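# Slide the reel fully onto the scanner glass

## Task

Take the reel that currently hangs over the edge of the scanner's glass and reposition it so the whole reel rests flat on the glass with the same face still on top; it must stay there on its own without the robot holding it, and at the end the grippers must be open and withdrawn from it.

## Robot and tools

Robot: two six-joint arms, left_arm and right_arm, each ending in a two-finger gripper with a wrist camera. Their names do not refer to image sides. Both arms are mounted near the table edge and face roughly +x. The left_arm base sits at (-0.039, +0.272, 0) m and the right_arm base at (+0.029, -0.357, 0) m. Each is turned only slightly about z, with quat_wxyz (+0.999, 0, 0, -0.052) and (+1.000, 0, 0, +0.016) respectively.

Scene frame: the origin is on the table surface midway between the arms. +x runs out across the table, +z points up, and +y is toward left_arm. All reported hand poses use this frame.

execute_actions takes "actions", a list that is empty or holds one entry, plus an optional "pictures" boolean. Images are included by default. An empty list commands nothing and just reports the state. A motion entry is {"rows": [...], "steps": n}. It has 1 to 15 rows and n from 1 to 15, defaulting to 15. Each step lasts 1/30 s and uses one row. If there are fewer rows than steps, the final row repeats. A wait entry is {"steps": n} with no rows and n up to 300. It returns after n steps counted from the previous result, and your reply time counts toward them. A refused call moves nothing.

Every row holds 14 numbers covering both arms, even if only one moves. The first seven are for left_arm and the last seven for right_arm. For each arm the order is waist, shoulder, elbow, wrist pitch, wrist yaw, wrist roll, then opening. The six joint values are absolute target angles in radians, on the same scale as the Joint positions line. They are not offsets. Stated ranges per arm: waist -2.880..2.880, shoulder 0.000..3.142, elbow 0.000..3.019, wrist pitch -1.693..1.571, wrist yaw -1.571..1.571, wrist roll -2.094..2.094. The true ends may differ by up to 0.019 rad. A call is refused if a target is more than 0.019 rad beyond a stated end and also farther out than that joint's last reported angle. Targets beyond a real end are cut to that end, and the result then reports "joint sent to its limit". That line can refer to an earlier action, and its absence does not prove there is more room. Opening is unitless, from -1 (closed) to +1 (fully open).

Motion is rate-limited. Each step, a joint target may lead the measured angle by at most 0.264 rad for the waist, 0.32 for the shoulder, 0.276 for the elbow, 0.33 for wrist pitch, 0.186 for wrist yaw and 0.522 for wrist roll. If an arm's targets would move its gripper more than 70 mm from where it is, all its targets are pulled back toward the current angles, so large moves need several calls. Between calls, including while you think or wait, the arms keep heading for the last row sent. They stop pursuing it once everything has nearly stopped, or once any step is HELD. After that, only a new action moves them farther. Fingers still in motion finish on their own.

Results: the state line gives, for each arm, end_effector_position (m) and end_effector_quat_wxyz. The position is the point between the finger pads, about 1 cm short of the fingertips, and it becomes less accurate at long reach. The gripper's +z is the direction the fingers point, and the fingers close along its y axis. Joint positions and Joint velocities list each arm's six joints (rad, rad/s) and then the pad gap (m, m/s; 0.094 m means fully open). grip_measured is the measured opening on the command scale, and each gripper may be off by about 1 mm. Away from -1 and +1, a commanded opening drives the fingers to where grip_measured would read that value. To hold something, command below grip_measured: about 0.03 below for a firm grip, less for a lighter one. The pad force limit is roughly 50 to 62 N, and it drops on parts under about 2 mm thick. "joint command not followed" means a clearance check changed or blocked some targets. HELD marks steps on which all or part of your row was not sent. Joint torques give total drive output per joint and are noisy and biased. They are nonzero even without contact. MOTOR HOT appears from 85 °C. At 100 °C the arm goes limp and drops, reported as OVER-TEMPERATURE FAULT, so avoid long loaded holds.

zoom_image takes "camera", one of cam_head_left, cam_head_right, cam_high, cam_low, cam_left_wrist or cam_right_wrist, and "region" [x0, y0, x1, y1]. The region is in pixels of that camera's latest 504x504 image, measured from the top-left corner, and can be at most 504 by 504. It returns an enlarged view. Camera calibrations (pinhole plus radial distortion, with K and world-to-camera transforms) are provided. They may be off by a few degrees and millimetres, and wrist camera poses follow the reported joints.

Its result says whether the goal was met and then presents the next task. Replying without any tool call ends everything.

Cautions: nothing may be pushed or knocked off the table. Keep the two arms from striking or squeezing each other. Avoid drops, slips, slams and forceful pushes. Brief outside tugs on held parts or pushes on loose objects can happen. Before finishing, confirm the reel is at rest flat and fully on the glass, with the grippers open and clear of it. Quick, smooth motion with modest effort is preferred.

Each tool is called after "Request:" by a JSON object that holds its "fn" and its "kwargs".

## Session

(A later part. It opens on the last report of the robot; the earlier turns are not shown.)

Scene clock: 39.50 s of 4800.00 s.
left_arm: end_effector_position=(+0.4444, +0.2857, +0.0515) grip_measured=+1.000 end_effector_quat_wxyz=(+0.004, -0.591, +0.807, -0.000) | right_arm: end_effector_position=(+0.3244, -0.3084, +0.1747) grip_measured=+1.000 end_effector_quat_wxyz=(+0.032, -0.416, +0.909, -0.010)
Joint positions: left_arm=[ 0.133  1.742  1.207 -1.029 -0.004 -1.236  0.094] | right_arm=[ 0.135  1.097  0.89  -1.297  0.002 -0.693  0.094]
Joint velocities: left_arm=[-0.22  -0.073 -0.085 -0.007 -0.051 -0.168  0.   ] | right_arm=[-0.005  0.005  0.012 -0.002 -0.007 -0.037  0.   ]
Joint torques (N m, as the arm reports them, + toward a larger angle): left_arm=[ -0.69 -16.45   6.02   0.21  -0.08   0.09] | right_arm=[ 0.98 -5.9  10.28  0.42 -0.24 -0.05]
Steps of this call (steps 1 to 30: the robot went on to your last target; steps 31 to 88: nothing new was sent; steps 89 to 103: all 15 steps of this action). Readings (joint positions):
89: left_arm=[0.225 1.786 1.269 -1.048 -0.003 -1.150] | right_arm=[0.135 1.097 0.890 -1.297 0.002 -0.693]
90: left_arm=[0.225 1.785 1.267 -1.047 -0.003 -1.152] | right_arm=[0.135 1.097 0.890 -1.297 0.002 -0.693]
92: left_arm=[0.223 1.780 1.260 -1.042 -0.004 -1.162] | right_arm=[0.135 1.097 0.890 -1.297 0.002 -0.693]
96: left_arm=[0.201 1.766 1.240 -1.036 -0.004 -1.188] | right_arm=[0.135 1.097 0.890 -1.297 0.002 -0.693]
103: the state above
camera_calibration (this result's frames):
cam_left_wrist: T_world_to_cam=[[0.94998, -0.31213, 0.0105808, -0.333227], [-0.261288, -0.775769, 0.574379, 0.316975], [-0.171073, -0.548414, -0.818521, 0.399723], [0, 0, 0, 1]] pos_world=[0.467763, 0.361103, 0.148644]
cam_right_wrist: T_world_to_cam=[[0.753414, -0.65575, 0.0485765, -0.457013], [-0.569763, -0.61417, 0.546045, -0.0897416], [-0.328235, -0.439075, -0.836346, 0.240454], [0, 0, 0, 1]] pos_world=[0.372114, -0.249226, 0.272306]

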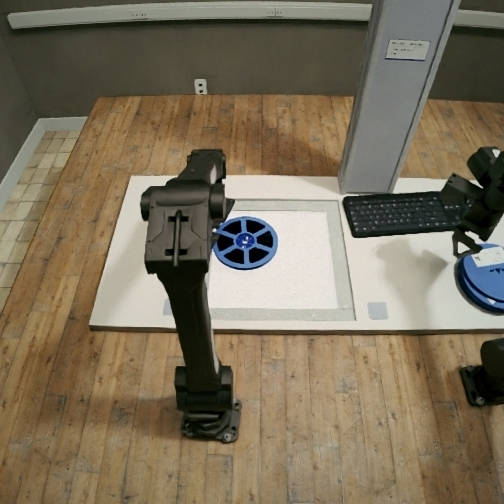

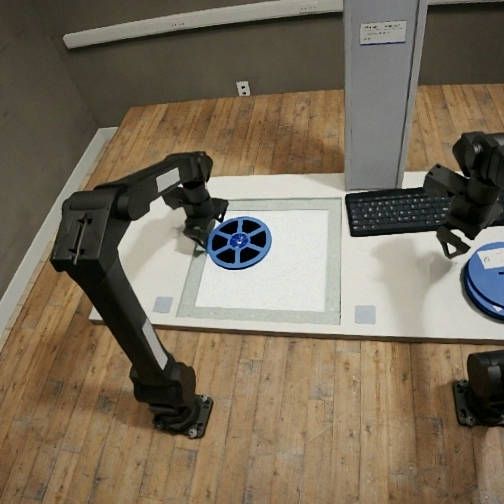

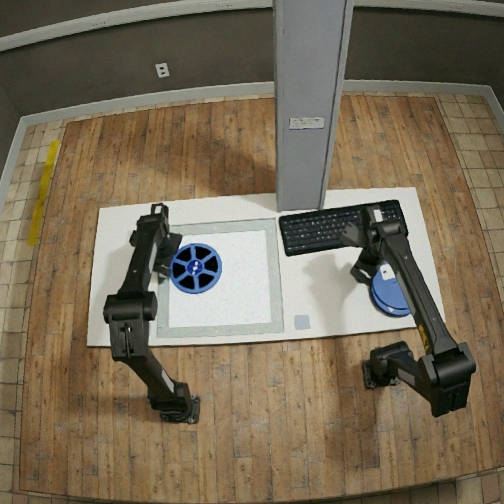

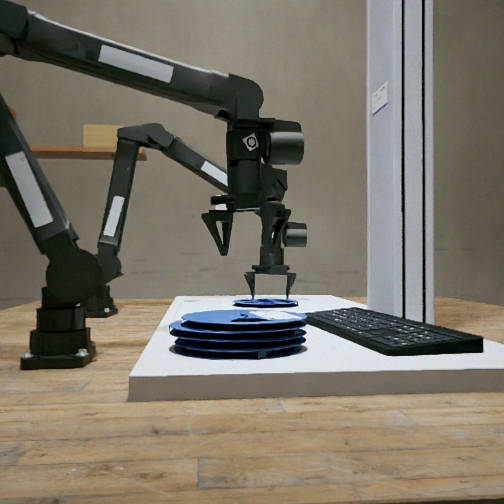

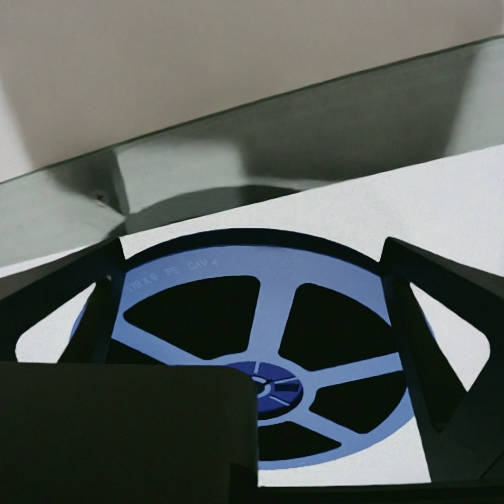

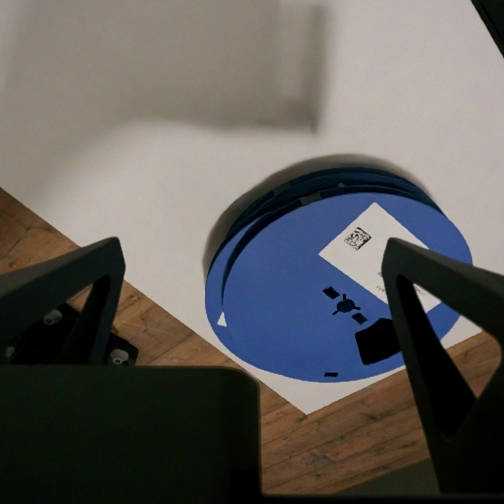

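Request:
{"fn": "execute_actions", "kwargs": {"actions": [{"rows": [[0.104,1.723,1.185,-1.018,0.0,-1.281,1, 0.15,1.1,0.9,-1.3,0.0,-0.7,1],[0.104,1.723,1.185,-1.018,0.0,-1.281,1, 0.15,1.1,0.9,-1.3,0.0,-0.7,1],[0.088,1.718,1.179,-1.017,0.0,-1.297,1, 0.15,1.1,0.9,-1.3,0.0,-0.7,1],[0.088,1.718,1.179,-1.017,0.0,-1.297,1, 0.15,1.1,0.9,-1.3,0.0,-0.7,1],[0.072,1.714,1.172,-1.015,0.0,-1.313,1, 0.15,1.1,0.9,-1.3,0.0,-0.7,1],[0.072,1.714,1.172,-1.015,0.0,-1.313,1, 0.15,1.1,0.9,-1.3,0.0,-0.7,1],[0.056,1.709,1.165,-1.013,0.0,-1.329,1, 0.15,1.1,0.9,-1.3,0.0,-0.7,1],[0.056,1.709,1.165,-1.013,0.0,-1.329,1, 0.15,1.1,0.9,-1.3,0.0,-0.7,1],[0.04,1.705,1.158,-1.011,0.0,-1.345,1, 0.15,1.1,0.9,-1.3,0.0,-0.7,1],[0.04,1.705,1.158,-1.011,0.0,-1.345,1, 0.15,1.1,0.9,-1.3,0.0,-0.7,1],[0.024,1.70,1.152,-1.01,0.0,-1.361,1, 0.15,1.1,0.9,-1.3,0.0,-0.7,1],[0.024,1.70,1.152,-1.01,0.0,-1.361,1, 0.15,1.1,0.9,-1.3,0.0,-0.7,1],[0.008,1.696,1.145,-1.008,0.0,-1.378,1, 0.15,1.1,0.9,-1.3,0.0,-0.7,1]], "steps": 15}]}}

Scene clock: 43.13 s of 4800.00 s.
left_arm: end_effector_position=(+0.4279, +0.2332, +0.0512) grip_measured=+1.000 end_effector_quat_wxyz=(+0.004, -0.591, +0.807, +0.000) | right_arm: end_effector_position=(+0.3244, -0.3084, +0.1747) grip_measured=+1.000 end_effector_quat_wxyz=(+0.032, -0.416, +0.909, -0.010)
Joint positions: left_arm=[ 0.022  1.709  1.16  -1.016 -0.005 -1.347  0.094] | right_arm=[ 0.135  1.097  0.89  -1.297  0.002 -0.693  0.094]
Joint velocities: left_arm=[-0.239 -0.054 -0.051 -0.002 -0.022 -0.154  0.   ] | right_arm=[ 0.005 -0.005 -0.002 -0.012 -0.007  0.051  0.   ]
Joint torques (N m, as the arm reports them, + toward a larger angle): left_arm=[ -0.13 -16.05   5.74   0.16  -0.01   0.08] | right_arm=[ 1.   -5.9  10.28  0.42 -0.24 -0.05]
Steps of this call (steps 1 to 30: the robot went on to your last target; steps 31 to 90: nothing new was sent; then 0.13 s passed at rest; steps 91 to 105: all 15 steps of this action). Readings (joint positions):
91: left_arm=[0.120 1.739 1.203 -1.028 -0.004 -1.255] | right_arm=[0.135 1.097 0.890 -1.297 0.002 -0.693]
92: left_arm=[0.120 1.738 1.201 -1.027 -0.004 -1.257] | right_arm=[0.135 1.097 0.890 -1.297 0.002 -0.693]
94: left_arm=[0.118 1.735 1.197 -1.026 -0.005 -1.266] | right_arm=[0.135 1.097 0.890 -1.297 0.002 -0.693]
98: left_arm=[0.092 1.725 1.183 -1.021 -0.005 -1.295] | right_arm=[0.135 1.097 0.890 -1.297 0.002 -0.693]
105: the state above
camera_calibration (this result's frames):
cam_left_wrist: T_world_to_cam=[[0.949752, -0.312854, 0.00962159, -0.333596], [-0.261311, -0.775608, 0.574586, 0.272117], [-0.172299, -0.548228, -0.818388, 0.368338], [0, 0, 0, 1]] pos_world=[0.451405, 0.308623, 0.148298]
cam_right_wrist: T_world_to_cam=[[0.753414, -0.65575, 0.0485765, -0.457013], [-0.569763, -0.61417, 0.546045, -0.0897416], [-0.328235, -0.439075, -0.836346, 0.240454], [0, 0, 0, 1]] pos_world=[0.372114, -0.249226, 0.272306]

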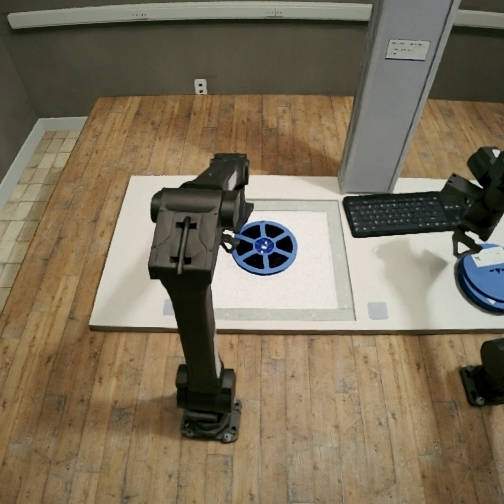

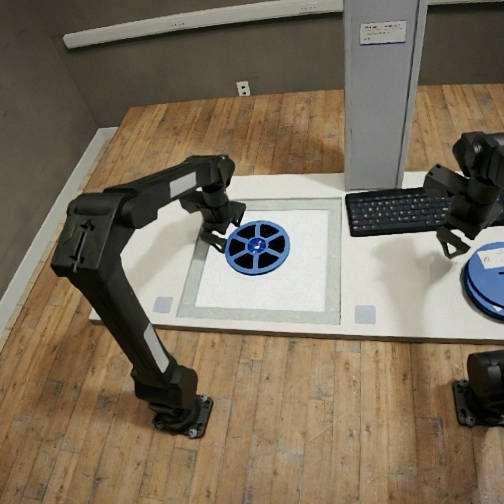

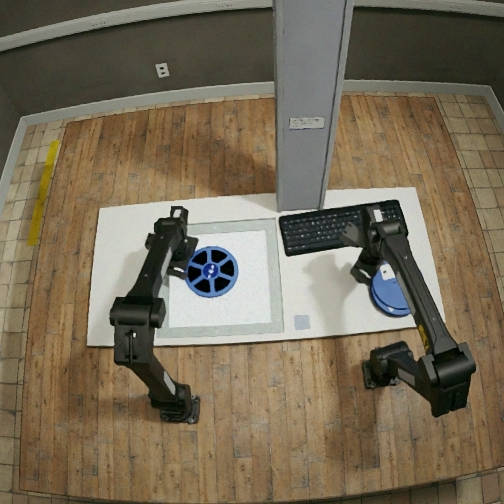

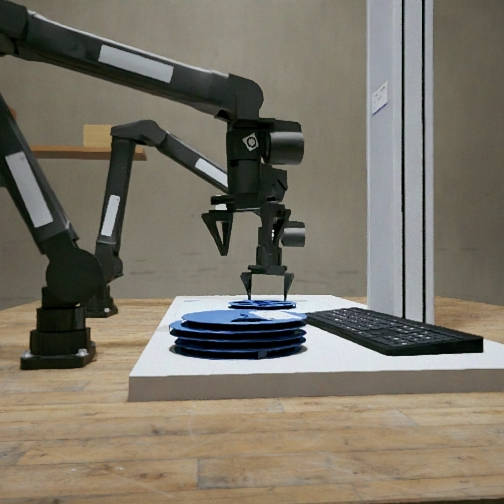

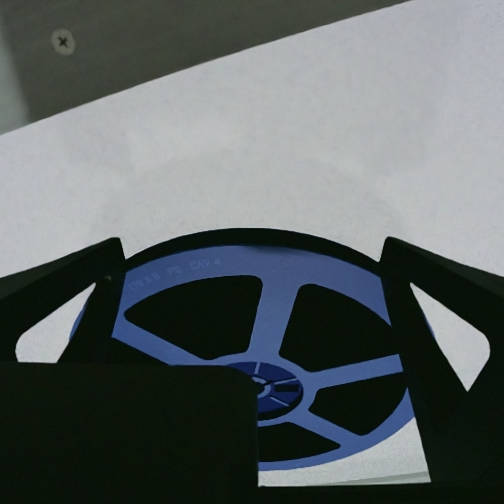

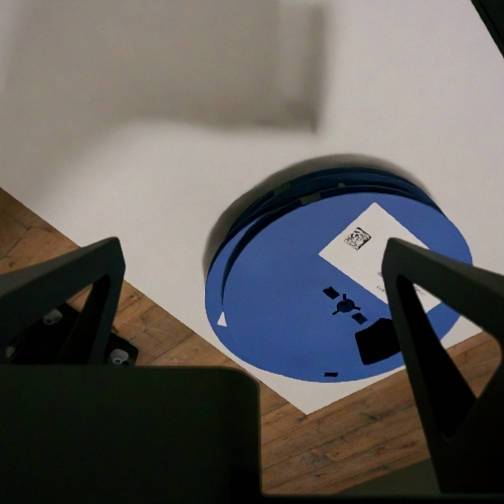

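Reel is well inside the glass. Lift with a slight back-off, then move clear.

Request:
{"fn": "execute_actions", "kwargs": {"actions": [{"rows": [[0.03,1.69,1.15,-1.01,0.0,-1.37,1, 0.15,1.1,0.9,-1.3,0.0,-0.7,1],[0.04,1.67,1.15,-1.01,0.0,-1.37,1, 0.15,1.1,0.9,-1.3,0.0,-0.7,1],[0.04,1.65,1.15,-1.01,0.0,-1.37,1, 0.15,1.1,0.9,-1.3,0.0,-0.7,1],[0.04,1.62,1.15,-1.02,0.0,-1.37,1, 0.15,1.1,0.9,-1.3,0.0,-0.7,1],[0.04,1.59,1.15,-1.03,0.0,-1.37,1, 0.15,1.1,0.9,-1.3,0.0,-0.7,1],[0.04,1.55,1.15,-1.05,0.0,-1.37,1, 0.15,1.1,0.9,-1.3,0.0,-0.7,1]], "steps": 15}], "pictures": false}}

Request:
{"fn": "execute_actions", "kwargs": {"actions": [{"rows": [[0.6,1.3,1.05,-1.25,0.0,-1.37,1, 0.15,1.1,0.9,-1.3,0.0,-0.7,1]], "steps": 15}], "pictures": false}}

Request:
{"fn": "execute_actions", "kwargs": {"actions": [{"steps": 10}]}}

Scene clock: 45.20 s of 4800.00 s.
left_arm: end_effector_position=(+0.4253, +0.2400, +0.1311) grip_measured=+1.000 end_effector_quat_wxyz=(+0.061, -0.602, +0.794, -0.052) | right_arm: end_effector_position=(+0.3244, -0.3084, +0.1747) grip_measured=+1.000 end_effector_quat_wxyz=(+0.032, -0.416, +0.909, -0.010)
Joint positions: left_arm=[ 0.037  1.52   1.149 -1.041 -0.002 -1.365  0.094] | right_arm=[ 0.135  1.097  0.89  -1.297  0.002 -0.693  0.094]
Joint velocities: left_arm=[-0.015  0.083  0.007 -0.007 -0.037  0.037  0.   ] | right_arm=[ 0.024 -0.015 -0.002  0.022  0.051  0.037  0.   ]
Joint torques (N m, as the arm reports them, + toward a larger angle): left_arm=[ -0.14 -11.73   7.48  -0.05  -0.16   0.13] | right_arm=[ 0.96 -5.91 10.27  0.41 -0.24 -0.05]
Steps of this call (steps 1 to 30: the robot went on to your last target; steps 31 to 47: nothing new was sent; steps 48 to 62: all 15 steps of this action). Readings (joint positions):
48: left_arm=[0.010 1.707 1.157 -1.016 -0.005 -1.365] | right_arm=[0.135 1.097 0.890 -1.297 0.002 -0.693]
49: left_arm=[0.012 1.706 1.157 -1.016 -0.003 -1.365] | right_arm=[0.135 1.097 0.890 -1.297 0.002 -0.693]
51: left_arm=[0.021 1.694 1.156 -1.016 -0.002 -1.365] | right_arm=[0.135 1.097 0.890 -1.297 0.002 -0.693]
55: left_arm=[0.035 1.611 1.149 -1.036 -0.002 -1.365] | right_arm=[0.135 1.097 0.890 -1.297 0.002 -0.693]
62: the state above

Scene clock: 45.70 s of 4800.00 s.
left_arm: end_effector_position=(+0.2881, +0.4697, +0.1845) grip_measured=+1.000 end_effector_quat_wxyz=(-0.051, +0.815, -0.577, +0.019) | right_arm: end_effector_position=(+0.3244, -0.3084, +0.1747) grip_measured=+1.000 end_effector_quat_wxyz=(+0.032, -0.416, +0.909, -0.010)
Joint positions: left_arm=[ 0.647  1.293  1.07  -1.239 -0.006 -1.366  0.094] | right_arm=[ 0.135  1.097  0.89  -1.297  0.002 -0.693  0.094]
Joint velocities: left_arm=[ 0.093 -0.054 -0.066 -0.085 -0.051 -0.051  0.   ] | right_arm=[ 0.005 -0.015 -0.002  0.002  0.037 -0.007  0.   ]
Joint torques (N m, as the arm reports them, + toward a larger angle): left_arm=[-3.71 -9.2   6.36  0.01 -0.02  0.1 ] | right_arm=[ 0.97 -5.91 10.27  0.41 -0.24 -0.05]
Steps of this call (steps 1 to 15: all 15 steps of this action). Readings (joint positions):
1: left_arm=[0.045 1.516 1.146 -1.054 0.002 -1.365] | right_arm=[0.135 1.097 0.890 -1.297 0.002 -0.693]
2: left_arm=[0.061 1.505 1.135 -1.080 0.004 -1.365] | right_arm=[0.135 1.097 0.890 -1.297 0.002 -0.693]
4: left_arm=[0.125 1.464 1.106 -1.130 0.004 -1.365] | right_arm=[0.135 1.097 0.890 -1.297 0.002 -0.693]
8: left_arm=[0.326 1.371 1.077 -1.198 0.004 -1.365] | right_arm=[0.135 1.097 0.890 -1.297 0.002 -0.693]
15: the state above

Scene clock: 46.03 s of 4800.00 s.
left_arm: end_effector_position=(+0.2938, +0.4515, +0.1805) grip_measured=+1.000 end_effector_quat_wxyz=(-0.044, +0.801, -0.596, +0.019) | right_arm: end_effector_position=(+0.3244, -0.3084, +0.1747) grip_measured=+1.000 end_effector_quat_wxyz=(+0.032, -0.416, +0.909, -0.010)
Joint positions: left_arm=[ 0.6    1.293  1.061 -1.243 -0.002 -1.366  0.094] | right_arm=[ 0.135  1.097  0.89  -1.297  0.002 -0.693  0.094]
Joint velocities: left_arm=[-0.024 -0.005  0.002 -0.007  0.037 -0.037  0.   ] | right_arm=[-0.005 -0.005 -0.012 -0.007  0.037 -0.022  0.   ]
Joint torques (N m, as the arm reports them, + toward a larger angle): left_arm=[-0.33 -9.71  6.89 -0.26 -0.18  0.1 ] | right_arm=[ 0.96 -5.89 10.28  0.41 -0.24 -0.05]
Steps of this call (steps 1 to 10: the robot went on to your last target). Readings (joint positions):
1: left_arm=[0.646 1.293 1.068 -1.241 -0.006 -1.366] | right_arm=[0.135 1.097 0.890 -1.297 0.002 -0.693]
2: left_arm=[0.638 1.293 1.066 -1.241 -0.006 -1.366] | right_arm=[0.135 1.097 0.890 -1.297 0.002 -0.693]
4: left_arm=[0.619 1.293 1.062 -1.242 -0.003 -1.366] | right_arm=[0.135 1.097 0.890 -1.297 0.002 -0.693]
8: left_arm=[0.600 1.293 1.061 -1.243 -0.002 -1.366] | right_arm=[0.135 1.097 0.890 -1.297 0.002 -0.693]
10: the state above
camera_calibration (this result's frames):
cam_left_wrist: T_world_to_cam=[[0.956951, 0.273253, 0.0978645, -0.421858], [0.174356, -0.81075, 0.558824, 0.222759], [0.232044, -0.517704, -0.823491, 0.439062], [0, 0, 0, 1]] pos_world=[0.262977, 0.52318, 0.278366]
cam_right_wrist: T_world_to_cam=[[0.753414, -0.65575, 0.0485765, -0.457013], [-0.569763, -0.61417, 0.546045, -0.0897416], [-0.328235, -0.439075, -0.836346, 0.240454], [0, 0, 0, 1]] pos_world=[0.372114, -0.249226, 0.272306]

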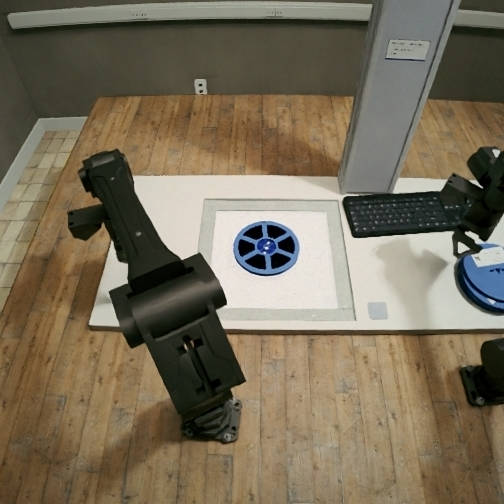

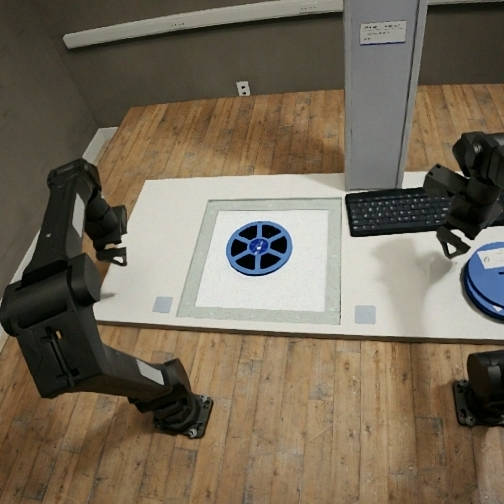

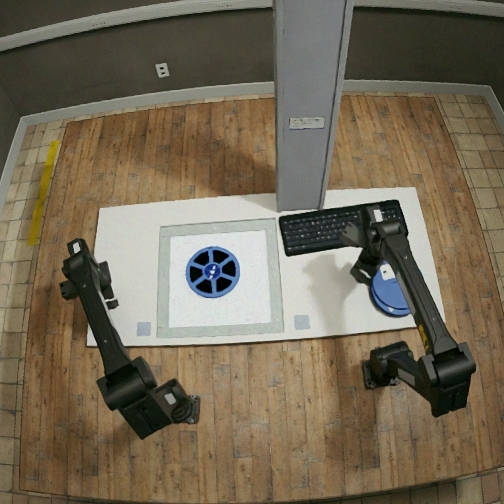

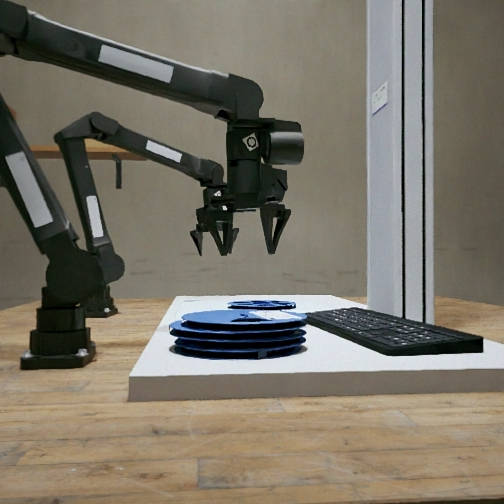

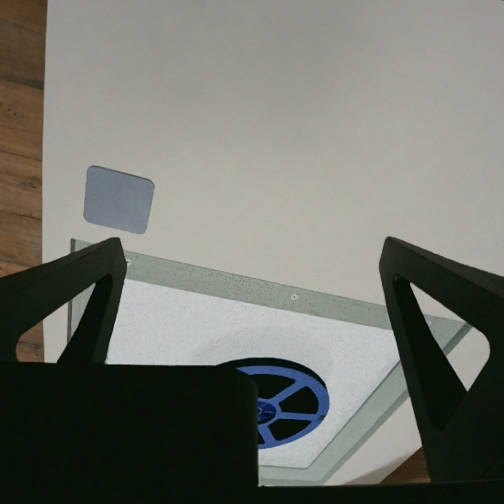

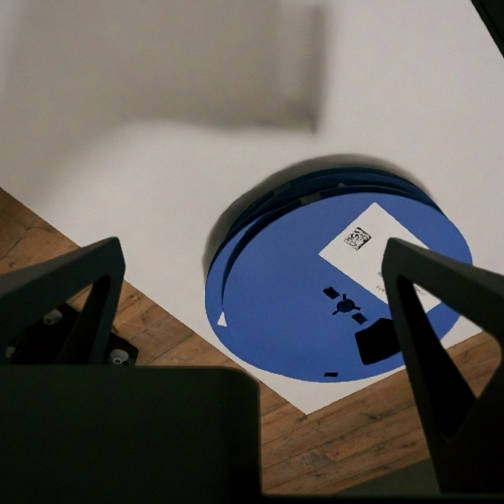

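Request:
{"fn": "finished_scene", "kwargs": {"scene": 2}}

The scene is finished: the task was done.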